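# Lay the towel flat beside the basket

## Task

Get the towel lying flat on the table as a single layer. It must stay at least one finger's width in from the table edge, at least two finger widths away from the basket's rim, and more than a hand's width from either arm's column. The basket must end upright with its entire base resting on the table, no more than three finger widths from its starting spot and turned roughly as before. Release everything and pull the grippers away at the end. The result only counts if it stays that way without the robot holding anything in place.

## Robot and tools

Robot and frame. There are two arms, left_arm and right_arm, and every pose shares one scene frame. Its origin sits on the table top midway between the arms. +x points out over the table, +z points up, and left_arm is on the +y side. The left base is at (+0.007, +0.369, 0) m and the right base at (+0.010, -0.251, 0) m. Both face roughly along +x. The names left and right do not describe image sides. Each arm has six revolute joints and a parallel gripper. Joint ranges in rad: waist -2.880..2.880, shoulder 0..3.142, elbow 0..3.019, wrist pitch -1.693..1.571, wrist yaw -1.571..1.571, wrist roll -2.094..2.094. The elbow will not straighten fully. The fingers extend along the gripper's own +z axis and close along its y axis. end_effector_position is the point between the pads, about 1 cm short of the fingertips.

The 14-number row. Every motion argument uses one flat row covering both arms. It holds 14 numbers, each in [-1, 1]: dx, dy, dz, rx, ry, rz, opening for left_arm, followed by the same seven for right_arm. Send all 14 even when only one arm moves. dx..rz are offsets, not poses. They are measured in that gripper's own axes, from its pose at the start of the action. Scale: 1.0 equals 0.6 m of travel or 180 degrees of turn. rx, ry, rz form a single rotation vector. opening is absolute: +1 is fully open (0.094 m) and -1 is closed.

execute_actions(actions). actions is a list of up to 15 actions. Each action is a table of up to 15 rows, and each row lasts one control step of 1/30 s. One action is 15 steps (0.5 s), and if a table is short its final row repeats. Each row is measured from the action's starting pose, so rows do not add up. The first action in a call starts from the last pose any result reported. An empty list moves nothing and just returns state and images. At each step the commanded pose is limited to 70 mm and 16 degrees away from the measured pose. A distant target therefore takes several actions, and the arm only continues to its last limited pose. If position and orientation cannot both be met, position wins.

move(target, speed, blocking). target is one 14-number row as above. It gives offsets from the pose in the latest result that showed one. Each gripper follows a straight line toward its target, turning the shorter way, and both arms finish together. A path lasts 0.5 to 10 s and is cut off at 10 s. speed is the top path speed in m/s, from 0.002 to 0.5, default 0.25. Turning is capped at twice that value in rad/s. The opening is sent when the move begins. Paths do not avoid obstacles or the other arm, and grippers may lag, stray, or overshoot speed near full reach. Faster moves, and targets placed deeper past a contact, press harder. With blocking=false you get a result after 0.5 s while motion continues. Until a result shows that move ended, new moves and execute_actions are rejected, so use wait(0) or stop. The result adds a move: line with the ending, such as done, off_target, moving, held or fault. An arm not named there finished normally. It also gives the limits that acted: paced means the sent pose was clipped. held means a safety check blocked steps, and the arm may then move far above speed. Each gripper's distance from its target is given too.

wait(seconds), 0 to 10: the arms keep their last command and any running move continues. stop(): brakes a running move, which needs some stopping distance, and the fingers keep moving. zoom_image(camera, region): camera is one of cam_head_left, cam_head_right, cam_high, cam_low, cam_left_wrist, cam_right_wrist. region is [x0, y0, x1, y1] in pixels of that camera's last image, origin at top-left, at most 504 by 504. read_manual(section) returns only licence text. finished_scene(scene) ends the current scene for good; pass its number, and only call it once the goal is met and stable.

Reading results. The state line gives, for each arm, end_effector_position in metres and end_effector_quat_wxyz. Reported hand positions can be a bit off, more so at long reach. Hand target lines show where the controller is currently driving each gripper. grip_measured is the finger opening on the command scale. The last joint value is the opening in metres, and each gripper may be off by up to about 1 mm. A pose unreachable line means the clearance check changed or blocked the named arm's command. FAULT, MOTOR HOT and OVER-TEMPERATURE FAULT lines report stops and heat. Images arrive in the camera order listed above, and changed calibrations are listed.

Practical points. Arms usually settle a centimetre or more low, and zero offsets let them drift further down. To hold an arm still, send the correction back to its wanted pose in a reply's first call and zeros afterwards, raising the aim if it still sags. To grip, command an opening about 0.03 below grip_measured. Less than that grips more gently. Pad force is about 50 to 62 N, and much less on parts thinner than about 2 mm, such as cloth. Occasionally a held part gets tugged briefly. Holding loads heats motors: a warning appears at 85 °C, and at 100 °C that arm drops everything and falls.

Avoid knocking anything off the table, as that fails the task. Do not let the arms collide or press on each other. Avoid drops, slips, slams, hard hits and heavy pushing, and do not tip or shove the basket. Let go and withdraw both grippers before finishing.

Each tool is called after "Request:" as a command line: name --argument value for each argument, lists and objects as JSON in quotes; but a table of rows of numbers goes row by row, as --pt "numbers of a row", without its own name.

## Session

Request:
execute_actions --actions '[]'

Scene clock: 0.00 s.
left_arm: end_effector_position=(+0.4745, +0.6594, +0.2814) grip_measured=+1.000 end_effector_quat_wxyz=(+0.107, -0.077, +0.991, -0.011) | right_arm: end_effector_position=(+0.3274, +0.2419, +0.2307) grip_measured=+1.000 end_effector_quat_wxyz=(+0.183, +0.914, +0.007, +0.361)
Joint positions: left_arm=[ 0.589  1.666  1.721 -1.45   0.125  0.429  0.094] | right_arm=[ 1.163  1.921  1.807 -1.574  0.828 -1.888  0.094]
Joint velocities: left_arm=[-0.005 -0.015  0.002  0.007  0.022 -0.095  0.   ] | right_arm=[ 0.024  0.005 -0.007 -0.017 -0.007 -0.022  0.   ]
Motor temperatures (°C, as the motors report them): left_arm=[22 27 33 24 25 24] | right_arm=[25 27 33 24 22 24]
Hand target (left_arm): +0.479, +0.663, +0.284; +0.111, -0.077, +0.991, -0.009
Hand target (right_arm): +0.329, +0.247, +0.243; +0.169, +0.915, +0.001, +0.366
camera_calibration (this result's frames):
cam_left_wrist: T_world_to_cam=[[0.167, -0.983911, 0.0634839, 0.545771], [-0.905715, -0.127647, 0.404211, 0.40609], [-0.389604, -0.125001, -0.91246, 0.646804], [0, 0, 0, 1]] pos_world=[0.528656, 0.669678, 0.39139]
cam_right_wrist: T_world_to_cam=[[0.110242, 0.936804, -0.332032, -0.190454], [0.198965, 0.306505, 0.930842, -0.354098], [0.973786, -0.168681, -0.152601, -0.122522], [0, 0, 0, 1]] pos_world=[0.210759, 0.266284, 0.247676]

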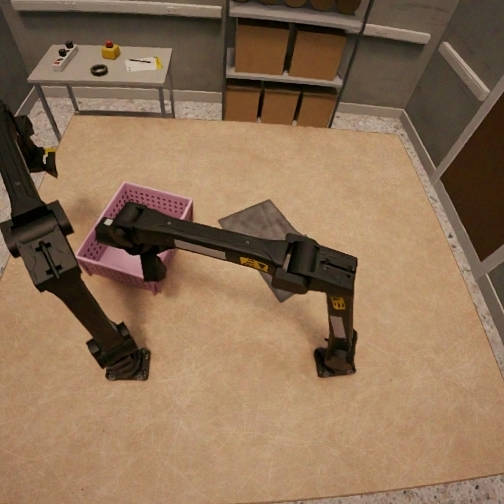

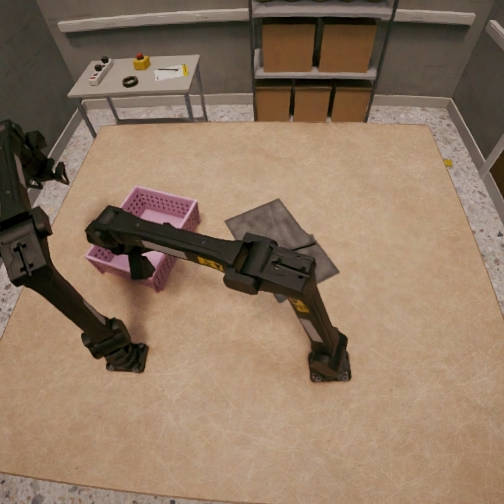

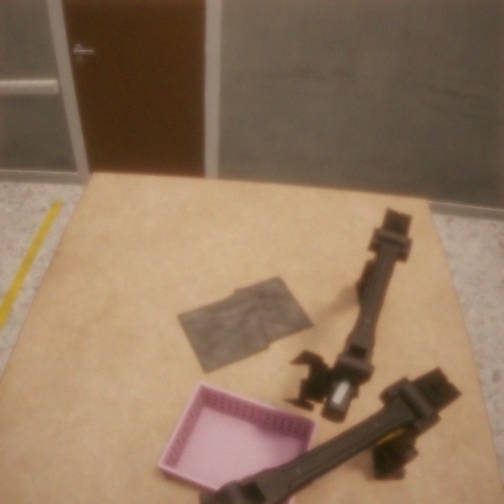

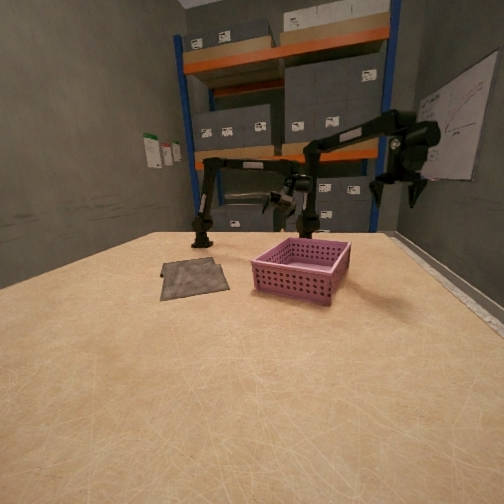

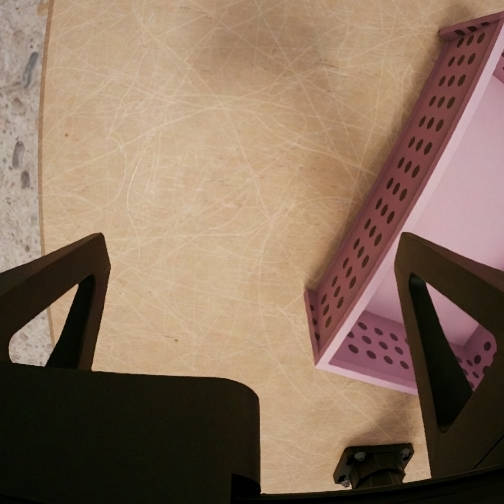

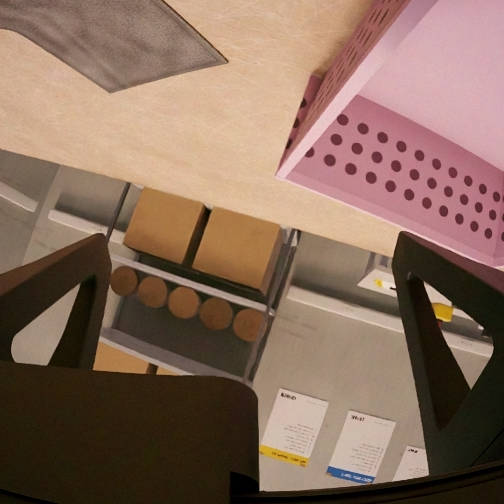

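Request:
move --target '[0,0,0,0,0,0,1,0.11,0.057,-0.11,0,0,0,1]' --speed 0.1

Request:
move --target '[0,0,0,0,0,0,1,-0.04,0.675,0.30,-0.092,-0.279,0.473,1]' --speed 0.15

Scene clock: 26.13 s.
left_arm: end_effector_position=(+0.4745, +0.6594, +0.2814) grip_measured=+1.000 end_effector_quat_wxyz=(+0.107, -0.077, +0.991, -0.011) | right_arm: end_effector_position=(+0.3256, +0.2366, +0.3017) grip_measured=+1.000 end_effector_quat_wxyz=(+0.175, +0.915, +0.026, +0.364)
Joint positions: left_arm=[ 0.589  1.666  1.721 -1.45   0.125  0.429  0.094] | right_arm=[ 1.163  1.873  1.925 -1.695  0.828 -1.95   0.094]
Joint velocities: left_arm=[-0.015  0.005 -0.007  0.007 -0.007 -0.007  0.   ] | right_arm=[ 0.005 -0.005 -0.002 -0.007 -0.037 -0.095  0.   ]
Motor temperatures (°C, as the motors report them): left_arm=[22 28 38 24 25 24] | right_arm=[25 30 38 24 22 24]
Hand target (left_arm): +0.474, +0.659, +0.281; +0.107, -0.077, +0.991, -0.011
Hand target (right_arm): +0.328, +0.238, +0.329; +0.156, +0.914, +0.019, +0.373
Off the commanded pose (left_arm): 0.000 m, 0 deg.
Off the commanded pose (right_arm): 0.029 m, 2 deg.
joint sent to its limit (right arm) — the command would take joint 4 (wrist pitch) past its lower limit, so that joint was sent only as far as its limit.
move: off_target (right_arm)
camera_calibration (this result's frames):
cam_left_wrist: T_world_to_cam=[[0.167, -0.983911, 0.0634839, 0.545771], [-0.905715, -0.127647, 0.404211, 0.40609], [-0.389604, -0.125001, -0.91246, 0.646804], [0, 0, 0, 1]] pos_world=[0.528656, 0.669678, 0.39139]
cam_right_wrist: T_world_to_cam=[[0.0702878, 0.940719, -0.331824, -0.149763], [0.189085, 0.314051, 0.930386, -0.41672], [0.979442, -0.128138, -0.155802, -0.121247], [0, 0, 0, 1]] pos_world=[0.208077, 0.25622, 0.319125]

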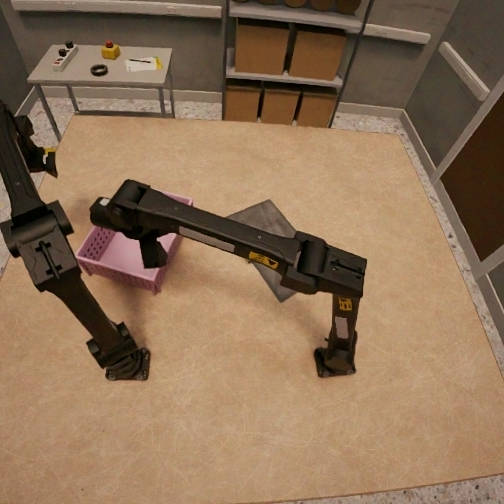

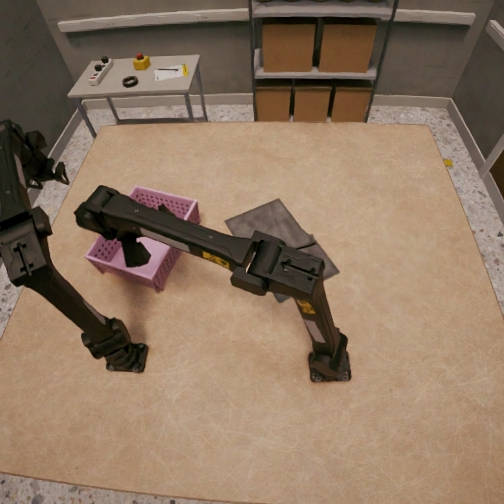

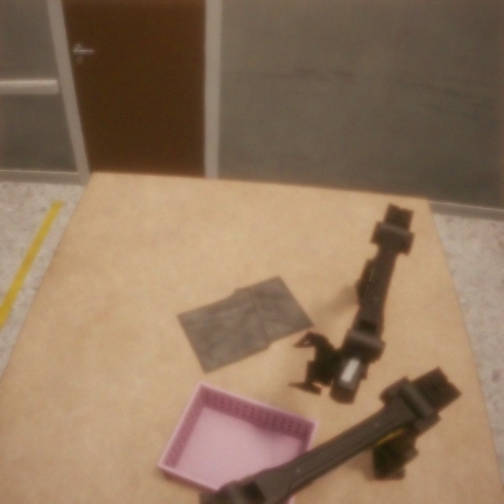

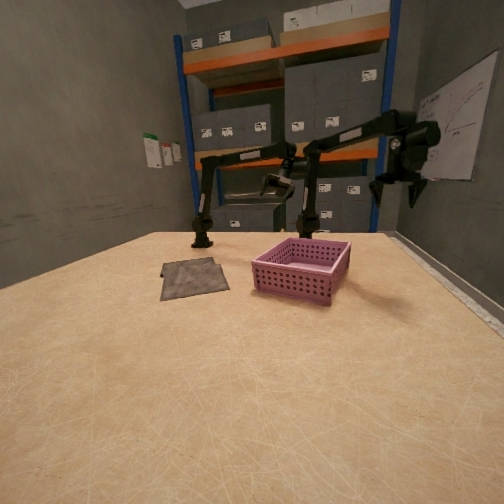

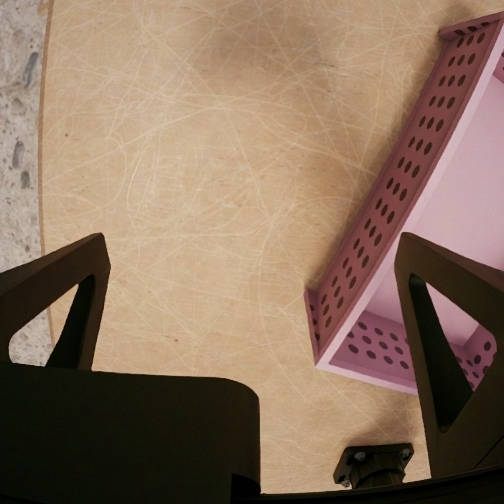

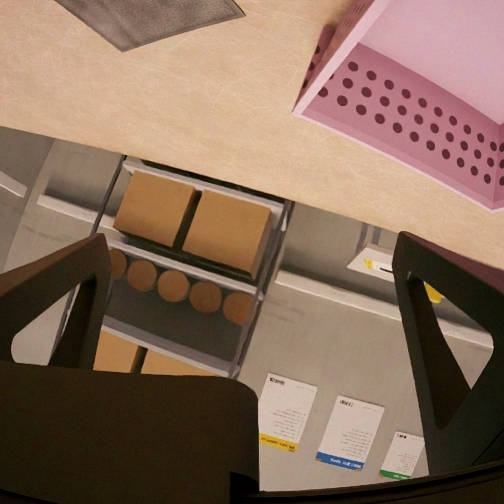

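Scene clock: 32.30 s.
left_arm: end_effector_position=(+0.4745, +0.6594, +0.2814) grip_measured=+1.000 end_effector_quat_wxyz=(+0.107, -0.077, +0.991, -0.011) | right_arm: end_effector_position=(+0.3941, -0.2007, +0.2804) grip_measured=+1.000 end_effector_quat_wxyz=(+0.007, +0.721, -0.693, -0.021)
Joint positions: left_arm=[ 0.589  1.666  1.721 -1.45   0.125  0.429  0.094] | right_arm=[ 0.068  1.375  1.403 -1.637 -0.023 -1.489  0.094]
Joint velocities: left_arm=[-0.024 -0.015 -0.007 -0.007 -0.022  0.022  0.   ] | right_arm=[-0.005  0.005 -0.002  0.012 -0.066 -0.007  0.   ]
Motor temperatures (°C, as the motors report them): left_arm=[22 29 38 24 25 24] | right_arm=[25 30 37 24 22 24]
Hand target (left_arm): +0.474, +0.659, +0.281; +0.107, -0.077, +0.991, -0.011
Hand target (right_arm): +0.392, -0.200, +0.287; +0.002, +0.721, -0.692, -0.019
Off the commanded pose (left_arm): 0.000 m, 0 deg.
Off the commanded pose (right_arm): 0.022 m, 2 deg.
move: off_target (right_arm)
camera_calibration (this result's frames):
cam_left_wrist: T_world_to_cam=[[0.167, -0.983911, 0.0634839, 0.545771], [-0.905715, -0.127647, 0.404211, 0.40609], [-0.389604, -0.125001, -0.91246, 0.646804], [0, 0, 0, 1]] pos_world=[0.528656, 0.669678, 0.39139]
cam_right_wrist: T_world_to_cam=[[0.998759, 0.0417355, -0.0271932, -0.382003], [0.0497728, -0.814247, 0.578381, -0.345293], [0.00199703, -0.579017, -0.815313, 0.231903], [0, 0, 0, 1]] pos_world=[0.398251, -0.130935, 0.378396]

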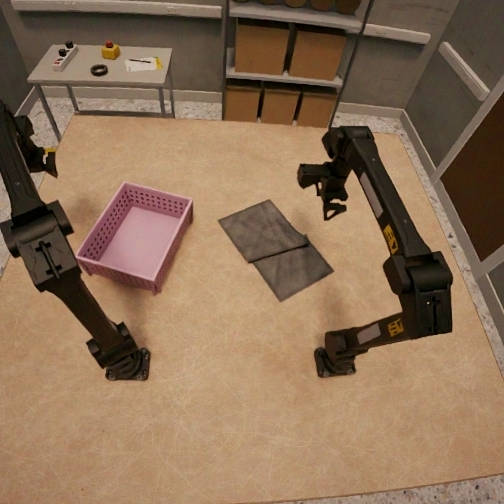

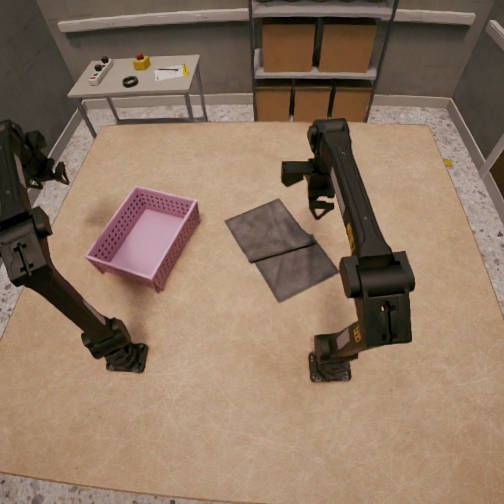

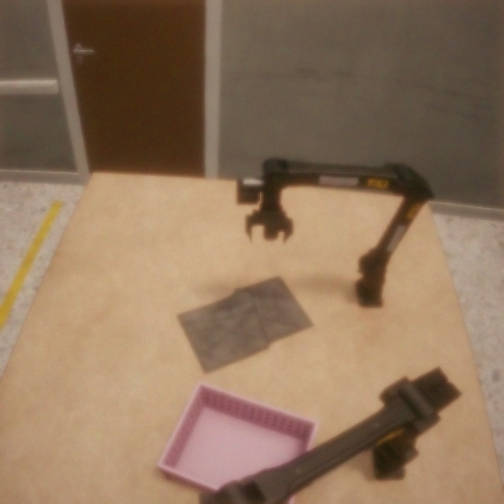

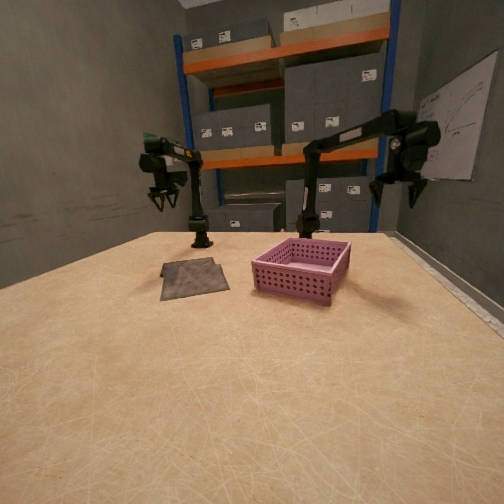

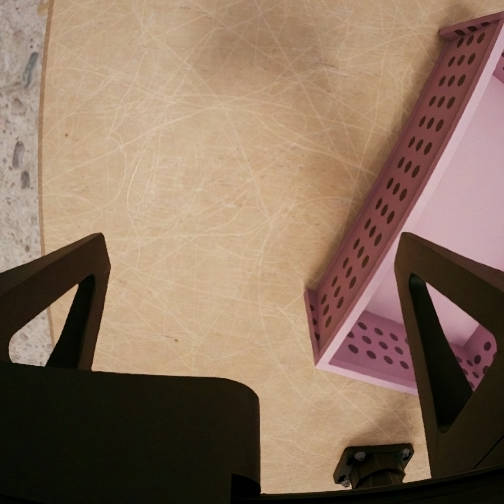

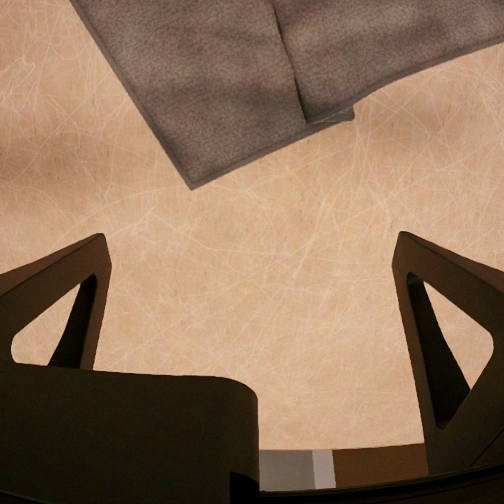

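Request:
zoom_image --camera "cam_head_left" --region '[200,180,350,310]'

Request:
zoom_image --camera "cam_high" --region '[160,260,330,390]'

Region (200, 180, 350, 310) of cam_head_left's 504x504 image, scaled by 3.360, with more detail than that image has; it fills the top 437 rows of this view, and the rest is white.

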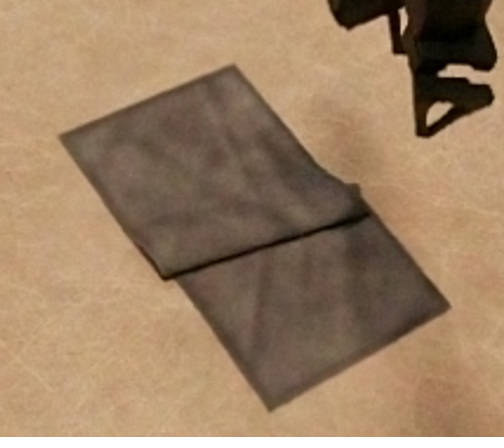

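Region (160, 260, 330, 390) of cam_high's 504x504 image, scaled by 2.965, with more detail than that image has; it fills the top 385 rows of this view, and the rest is white.

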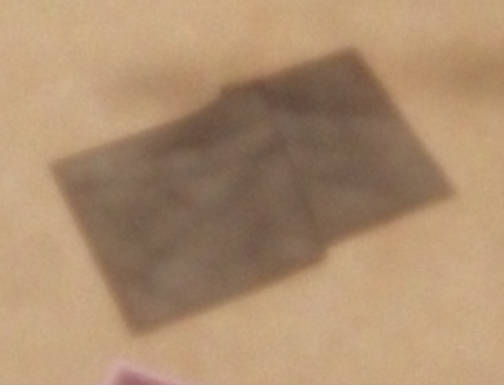

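Request:
move --target '[-0.024,-0.82,0.03,0,0,0,-1,-0.048,0.167,0.30,0,0,0.33,1]' --speed 0.15

Scene clock: 76.77 s.
left_arm: end_effector_position=(+0.5609, +0.1795, +0.2823) grip_measured=-0.981 end_effector_quat_wxyz=(+0.106, -0.069, +0.992, -0.008) | right_arm: end_effector_position=(+0.2847, -0.1751, +0.0983) grip_measured=+1.000 end_effector_quat_wxyz=(-0.033, -0.284, +0.958, +0.012)
Joint positions: left_arm=[-0.358  1.748  1.83  -1.452 -0.073 -0.483  0.001] | right_arm=[ 0.204  1.226  0.775 -1.187 -0.023 -0.319  0.094]
Joint velocities: left_arm=[-0.005 -0.024  0.002  0.012 -0.022 -0.066 -0.001] | right_arm=[-0.024 -0.005 -0.002  0.002 -0.022  0.066  0.   ]
Motor temperatures (°C, as the motors report them): left_arm=[22 29 39 24 25 24] | right_arm=[25 29 37 24 22 24]
Hand target (left_arm): +0.570, +0.174, +0.289; +0.111, -0.077, +0.991, -0.009
Hand target (right_arm): +0.289, -0.172, +0.103; -0.016, -0.283, +0.959, +0.012
Off the commanded pose (left_arm): 0.008 m, 1 deg.
Off the commanded pose (right_arm): 0.007 m, 2 deg.
move: done
camera_calibration (this result's frames):
cam_left_wrist: T_world_to_cam=[[0.152222, -0.986834, 0.054649, 0.0703569], [-0.906948, -0.117498, 0.404523, 0.421528], [-0.392776, -0.111141, -0.912893, 0.620639], [0, 0, 0, 1]] pos_world=[0.615366, 0.187938, 0.392214]
cam_right_wrist: T_world_to_cam=[[0.545905, -0.837296, -0.0303882, -0.303412], [-0.633996, -0.436524, 0.638354, 0.0412153], [-0.547756, -0.329215, -0.769143, 0.294243], [0, 0, 0, 1]] pos_world=[0.352938, -0.139185, 0.190785]

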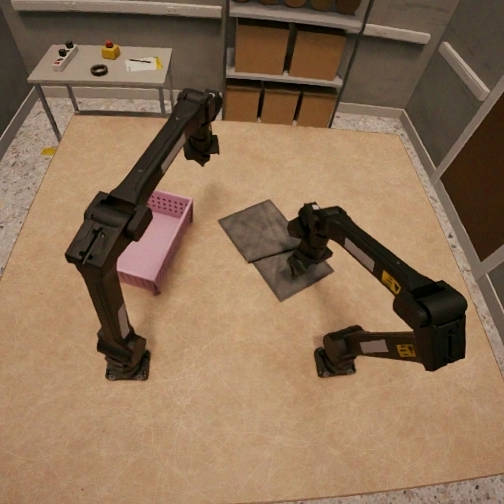

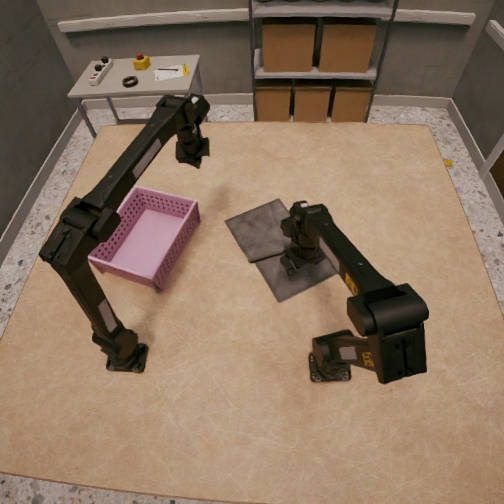

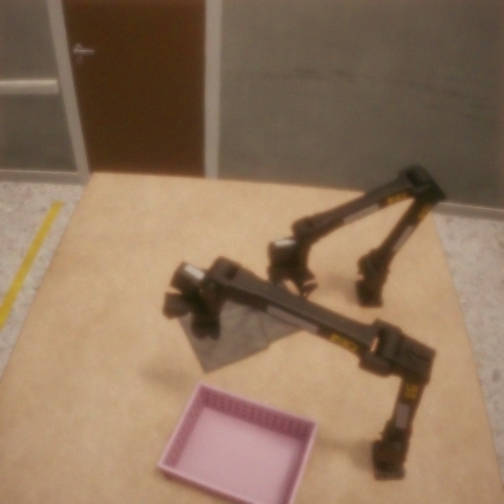

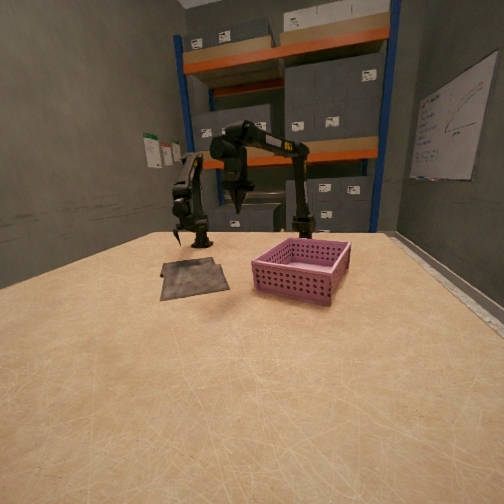

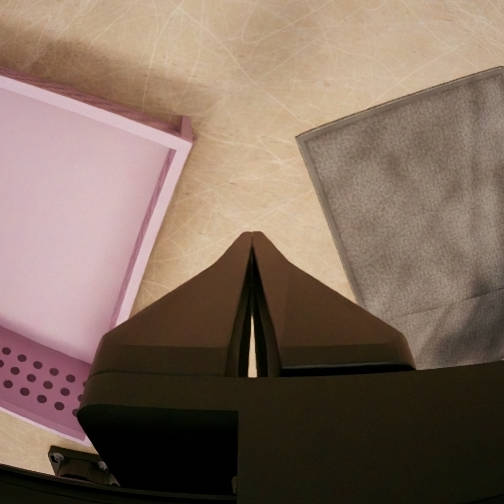

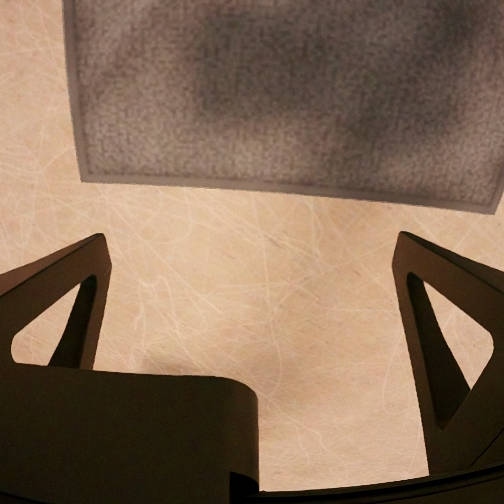

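Request:
move --target '[0.104,-0.27,0.38,0,0,0,-1,0,0,0.11,0,0,0,1]' --speed 0.1

Request:
move --target '[0.01,0,0.07,0,0,0,-1,0,0,0.045,0,0,0,1]' --speed 0.03

Scene clock: 88.50 s.
left_arm: end_effector_position=(+0.5634, +0.0204, +0.0598) grip_measured=-0.981 end_effector_quat_wxyz=(+0.101, -0.065, +0.993, -0.004) | right_arm: end_effector_position=(+0.2793, -0.1765, +0.0364) grip_measured=+1.000 end_effector_quat_wxyz=(-0.034, -0.283, +0.958, +0.012)
Joint positions: left_arm=[-0.597  2.054  1.697 -1.049 -0.116 -0.711  0.001] | right_arm=[ 0.204  1.319  0.665 -0.985 -0.023 -0.316  0.094]
Joint velocities: left_arm=[-0.005  0.015 -0.027 -0.002  0.022  0.007 -0.001] | right_arm=[ 0.015 -0.005 -0.012 -0.017 -0.007 -0.095  0.   ]
Motor temperatures (°C, as the motors report them): left_arm=[22 29 40 24 25 24] | right_arm=[25 28 37 24 22 24]
Hand target (left_arm): +0.569, +0.010, +0.053; +0.107, -0.069, +0.992, -0.008
Hand target (right_arm): +0.281, -0.174, +0.033; -0.033, -0.285, +0.958, +0.012
Off the commanded pose (left_arm): 0.015 m, 1 deg.
Off the commanded pose (right_arm): 0.004 m, 0 deg.
move: off_target (left_arm)
camera_calibration (this result's frames):
cam_left_wrist: T_world_to_cam=[[0.144609, -0.98844, 0.0455564, -0.0699469], [-0.903307, -0.113081, 0.413823, 0.492383], [-0.403887, -0.100994, -0.909217, 0.406677], [0, 0, 0, 1]] pos_world=[0.61914, 0.0276131, 0.169185]
cam_right_wrist: T_world_to_cam=[[0.543935, -0.83856, -0.030853, -0.303185], [-0.633805, -0.434661, 0.639813, 0.0768597], [-0.549932, -0.328462, -0.767911, 0.243887], [0, 0, 0, 1]] pos_world=[0.347748, -0.140723, 0.128753]

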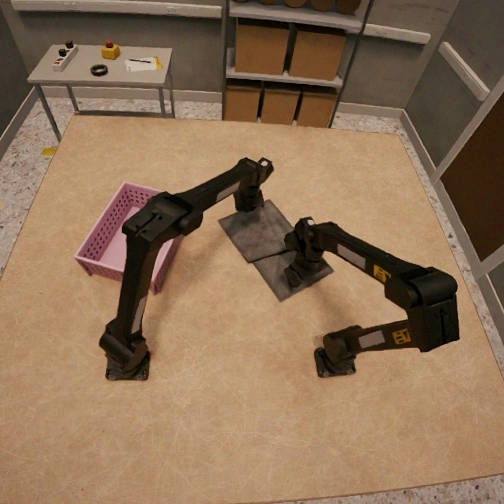

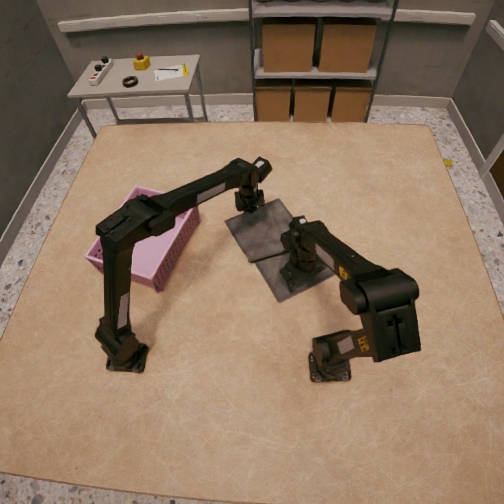

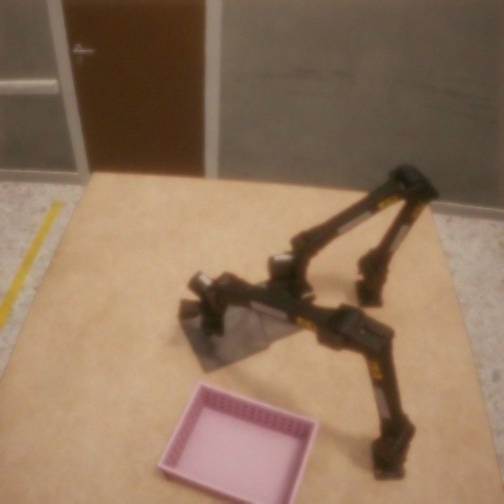

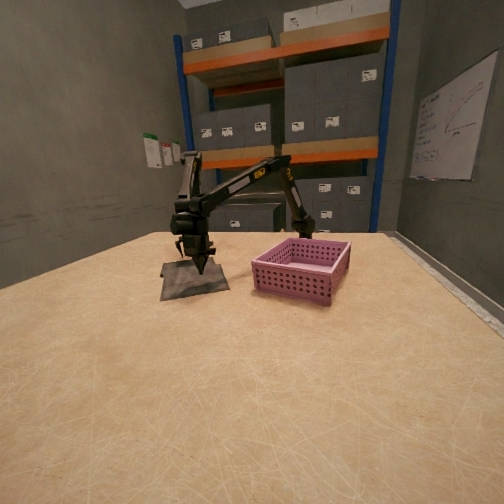

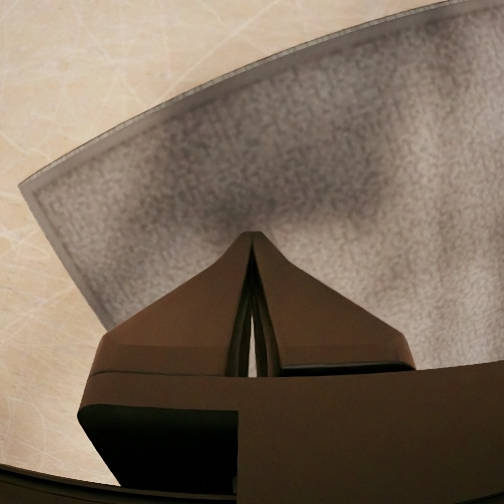

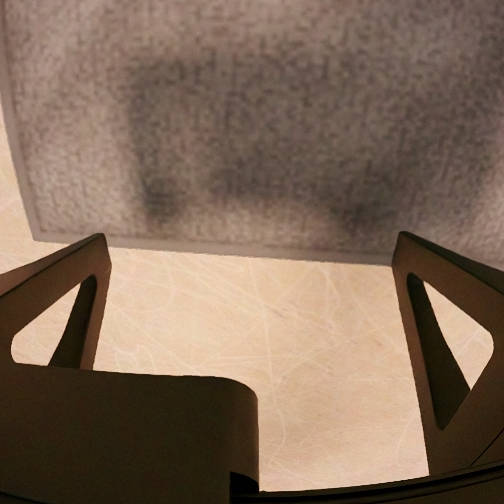

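Scene clock: 90.30 s.
left_arm: end_effector_position=(+0.5670, +0.0180, +0.0428) grip_measured=-0.981 end_effector_quat_wxyz=(+0.111, -0.066, +0.992, -0.012) | right_arm: end_effector_position=(+0.2762, -0.1773, +0.0134) grip_measured=+1.000 end_effector_quat_wxyz=(-0.035, -0.283, +0.958, +0.012)
Joint positions: left_arm=[-0.597  2.067  1.669 -0.981 -0.116 -0.711  0.001] | right_arm=[ 0.204  1.364  0.628 -0.905 -0.023 -0.316  0.094]
Joint velocities: left_arm=[-0.005 -0.005  0.012  0.002 -0.007  0.022 -0.001] | right_arm=[-0.005 -0.005 -0.012  0.002 -0.037 -0.051  0.   ]
Motor temperatures (°C, as the motors report them): left_arm=[22 29 40 24 25 24] | right_arm=[25 28 36 24 22 24]
Hand target (left_arm): +0.565, +0.020, +0.018; +0.101, -0.065, +0.993, -0.004
Hand target (right_arm): +0.278, -0.176, +0.010; -0.034, -0.283, +0.958, +0.012
Off the commanded pose (left_arm): 0.025 m, 1 deg.
Off the commanded pose (right_arm): 0.004 m, 0 deg.
move: off_target (left_arm)
camera_calibration (this result's frames):
cam_left_wrist: T_world_to_cam=[[0.14344, -0.987656, 0.0629259, -0.072206], [-0.912032, -0.107236, 0.395851, 0.508024], [-0.384217, -0.114171, -0.916156, 0.381866], [0, 0, 0, 1]] pos_world=[0.62041, 0.026762, 0.153291]
cam_right_wrist: T_world_to_cam=[[0.543889, -0.838572, -0.0313275, -0.302883], [-0.632861, -0.43441, 0.640917, 0.0890415], [-0.551064, -0.328762, -0.76697, 0.224484], [0, 0, 0, 1]] pos_world=[0.344791, -0.141507, 0.105616]

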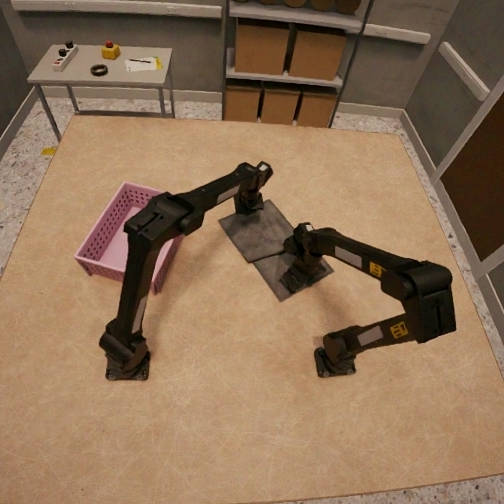

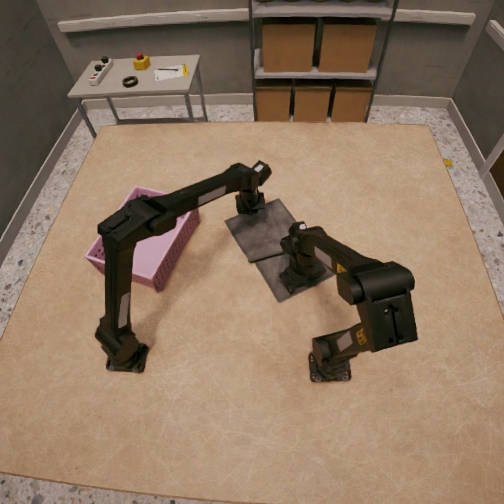

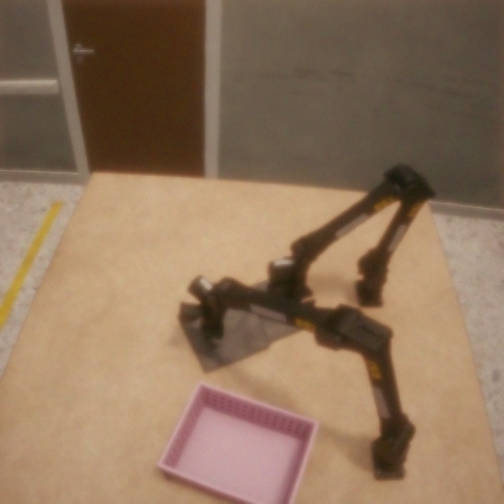

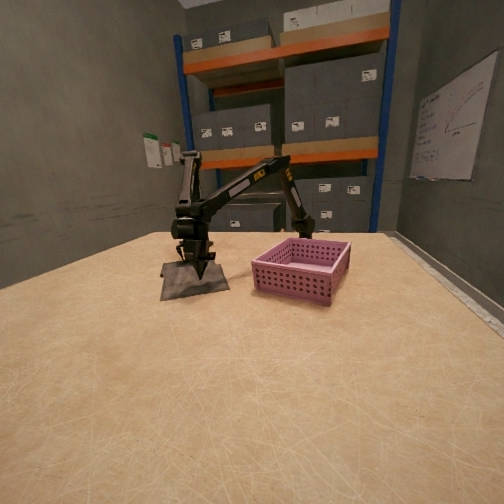

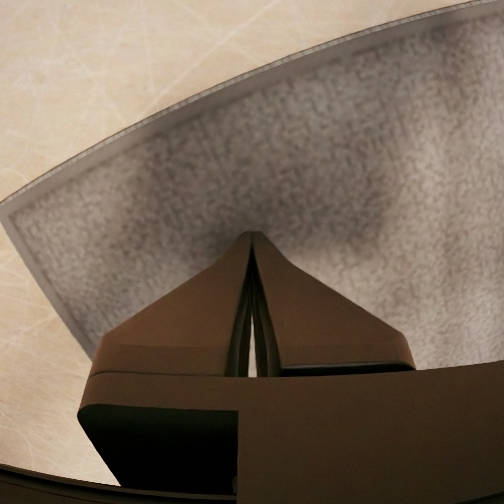

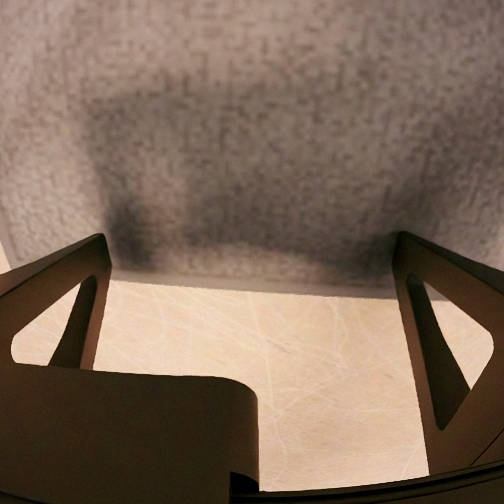

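Request:
move --target '[0,0,0.075,0,0,0,-1,0,0,0.008,0,0,0,1]' --speed 0.03

Request:
move --target '[0,0,0.01,0,0,0,-1,0.08,0,0.008,0,0,0,1]' --speed 0.02

Scene clock: 95.93 s.
left_arm: end_effector_position=(+0.5761, +0.0119, +0.0246) grip_measured=-0.981 end_effector_quat_wxyz=(+0.121, -0.066, +0.990, -0.020) | right_arm: end_effector_position=(+0.2743, -0.1778, +0.0121) grip_measured=+1.000 end_effector_quat_wxyz=(-0.036, -0.283, +0.958, +0.012)
Joint positions: left_arm=[-0.597  2.1    1.669 -0.922 -0.116 -0.711  0.001] | right_arm=[ 0.204  1.364  0.623 -0.902 -0.023 -0.316  0.094]
Joint velocities: left_arm=[-0.005 -0.005 -0.017 -0.017 -0.007 -0.037  0.001] | right_arm=[-0.024  0.005 -0.002 -0.012 -0.051  0.022  0.   ]
Motor temperatures (°C, as the motors report them): left_arm=[22 29 39 24 25 24] | right_arm=[25 28 36 24 22 24]
Hand target (left_arm): +0.576, +0.018, -0.000; +0.111, -0.066, +0.992, -0.012
Hand target (right_arm): +0.276, -0.177, +0.009; -0.035, -0.283, +0.958, +0.012
Off the commanded pose (left_arm): 0.026 m, 2 deg.
Off the commanded pose (right_arm): 0.004 m, 0 deg.
move: off_target (left_arm)
camera_calibration (this result's frames):
cam_left_wrist: T_world_to_cam=[[0.141872, -0.986606, 0.0805075, -0.0779559], [-0.920487, -0.101573, 0.377342, 0.528162], [-0.36411, -0.12764, -0.922568, 0.356736], [0, 0, 0, 1]] pos_world=[0.627117, 0.022269, 0.136092]
cam_right_wrist: T_world_to_cam=[[0.543807, -0.838594, -0.0321576, -0.302297], [-0.631204, -0.433971, 0.642846, 0.0881134], [-0.553042, -0.329286, -0.76532, 0.222685], [0, 0, 0, 1]] pos_world=[0.343163, -0.141939, 0.104061]

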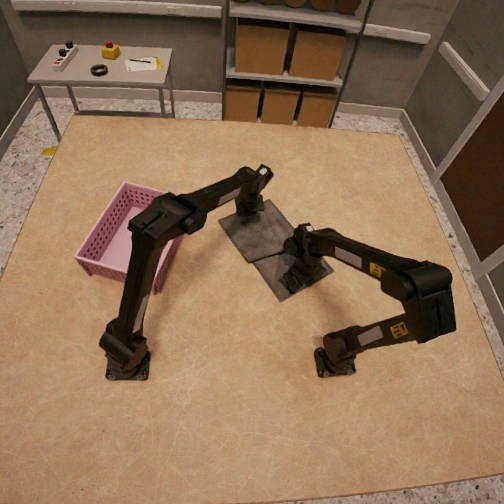

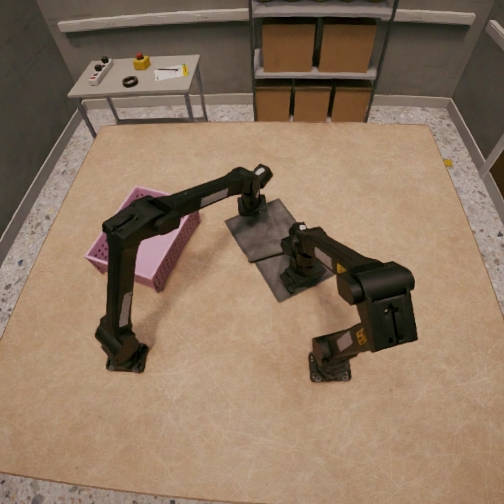

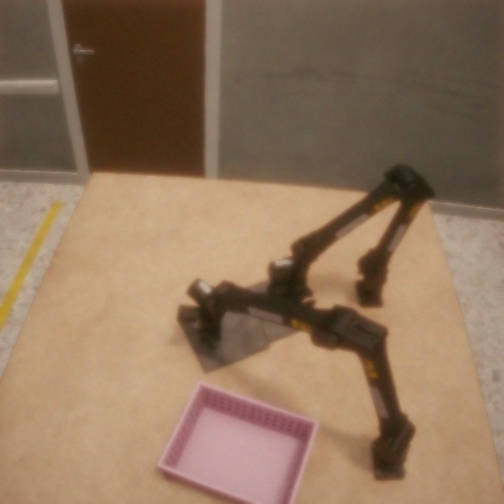

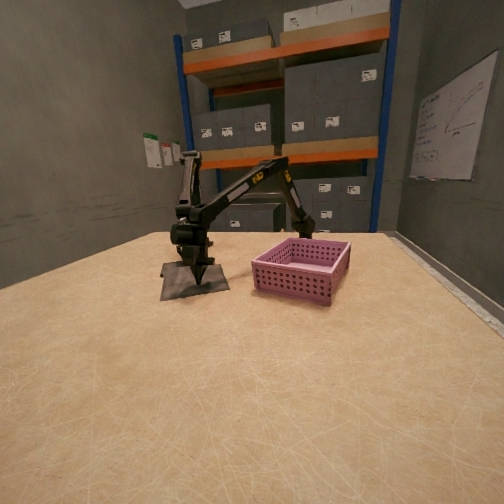

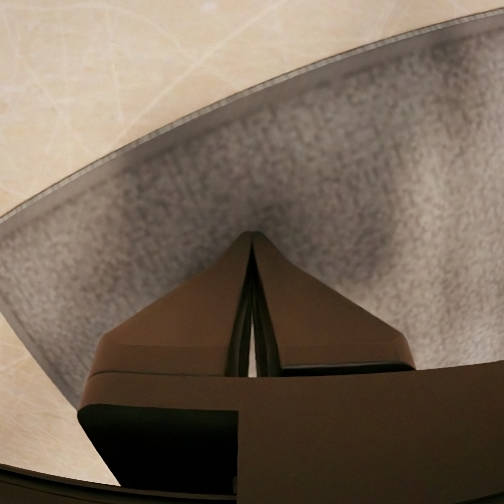

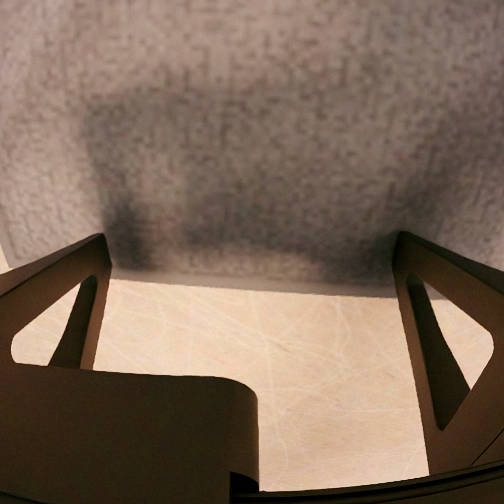

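Scene clock: 98.57 s.
left_arm: end_effector_position=(+0.5761, +0.0119, +0.0246) grip_measured=-0.981 end_effector_quat_wxyz=(+0.121, -0.066, +0.990, -0.020) | right_arm: end_effector_position=(+0.2395, -0.1995, +0.0109) grip_measured=+1.000 end_effector_quat_wxyz=(-0.030, -0.284, +0.958, +0.014)
Joint positions: left_arm=[-0.597  2.1    1.669 -0.922 -0.116 -0.711  0.001] | right_arm=[ 0.153  1.248  0.517 -0.902 -0.023 -0.369  0.094]
Joint velocities: left_arm=[-0.005 -0.015  0.007 -0.002  0.037  0.081  0.   ] | right_arm=[-0.005  0.005 -0.007 -0.012  0.007  0.022  0.   ]
Motor temperatures (°C, as the motors report them): left_arm=[22 30 39 24 25 24] | right_arm=[25 28 36 24 22 24]
Hand target (left_arm): +0.577, +0.012, +0.019; +0.121, -0.066, +0.990, -0.020
Hand target (right_arm): +0.234, -0.203, +0.009; -0.036, -0.283, +0.958, +0.013
Off the commanded pose (left_arm): 0.006 m, 0 deg.
Off the commanded pose (right_arm): 0.007 m, 1 deg.
move: done
camera_calibration (this result's frames):
cam_left_wrist: T_world_to_cam=[[0.141872, -0.986606, 0.0805075, -0.0779559], [-0.920487, -0.101573, 0.377342, 0.528162], [-0.36411, -0.12764, -0.922568, 0.356736], [0, 0, 0, 1]] pos_world=[0.627117, 0.022269, 0.136092]
cam_right_wrist: T_world_to_cam=[[0.545624, -0.837432, -0.0316605, -0.301766], [-0.637043, -0.439016, 0.633593, 0.0579231], [-0.544491, -0.325535, -0.773018, 0.194197], [0, 0, 0, 1]] pos_world=[0.307289, -0.164061, 0.103864]

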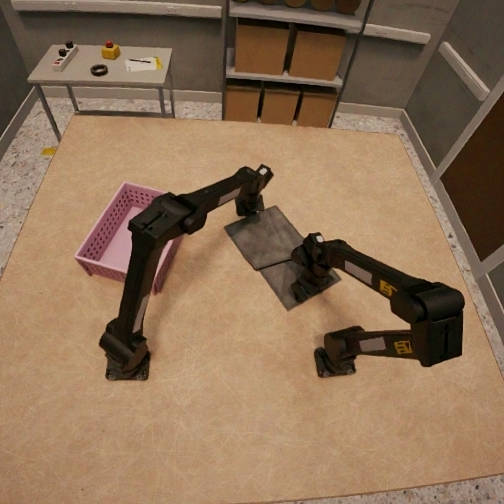

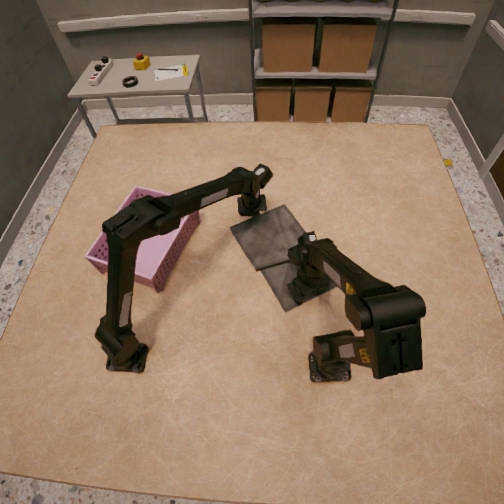

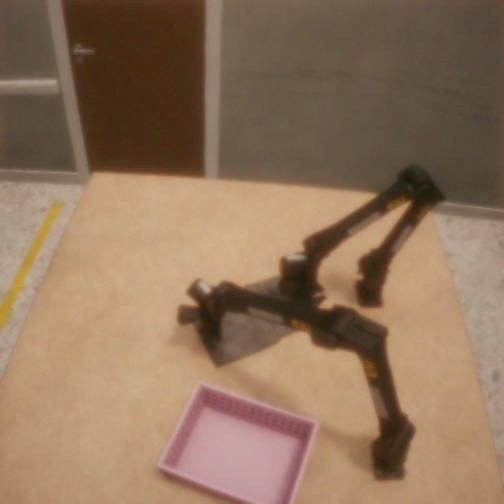

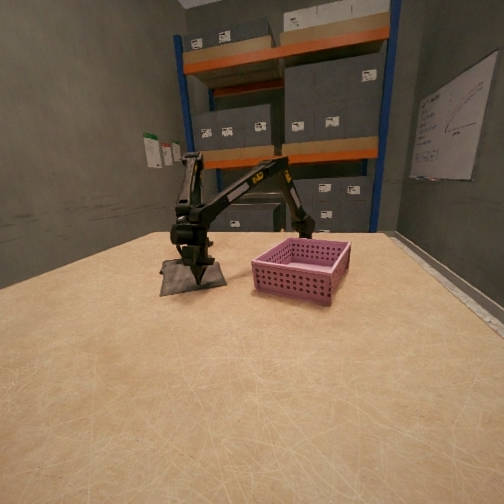

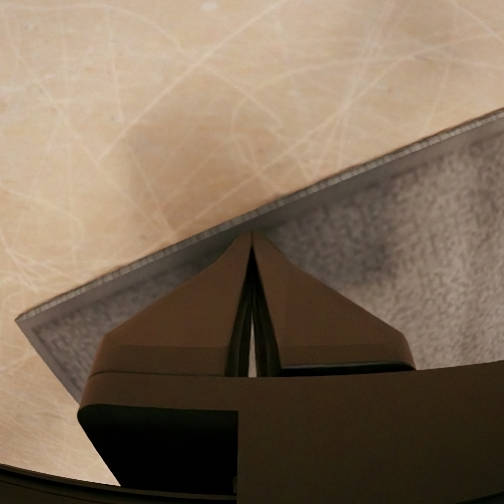

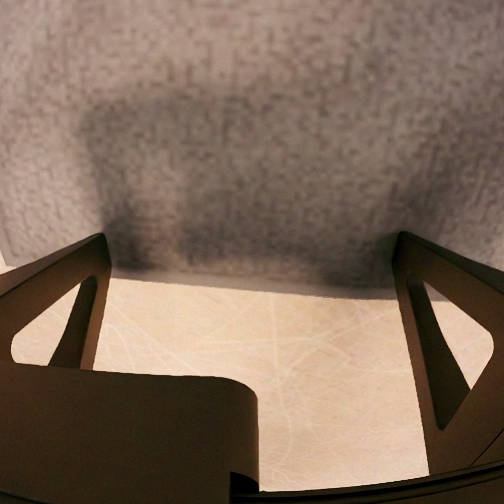

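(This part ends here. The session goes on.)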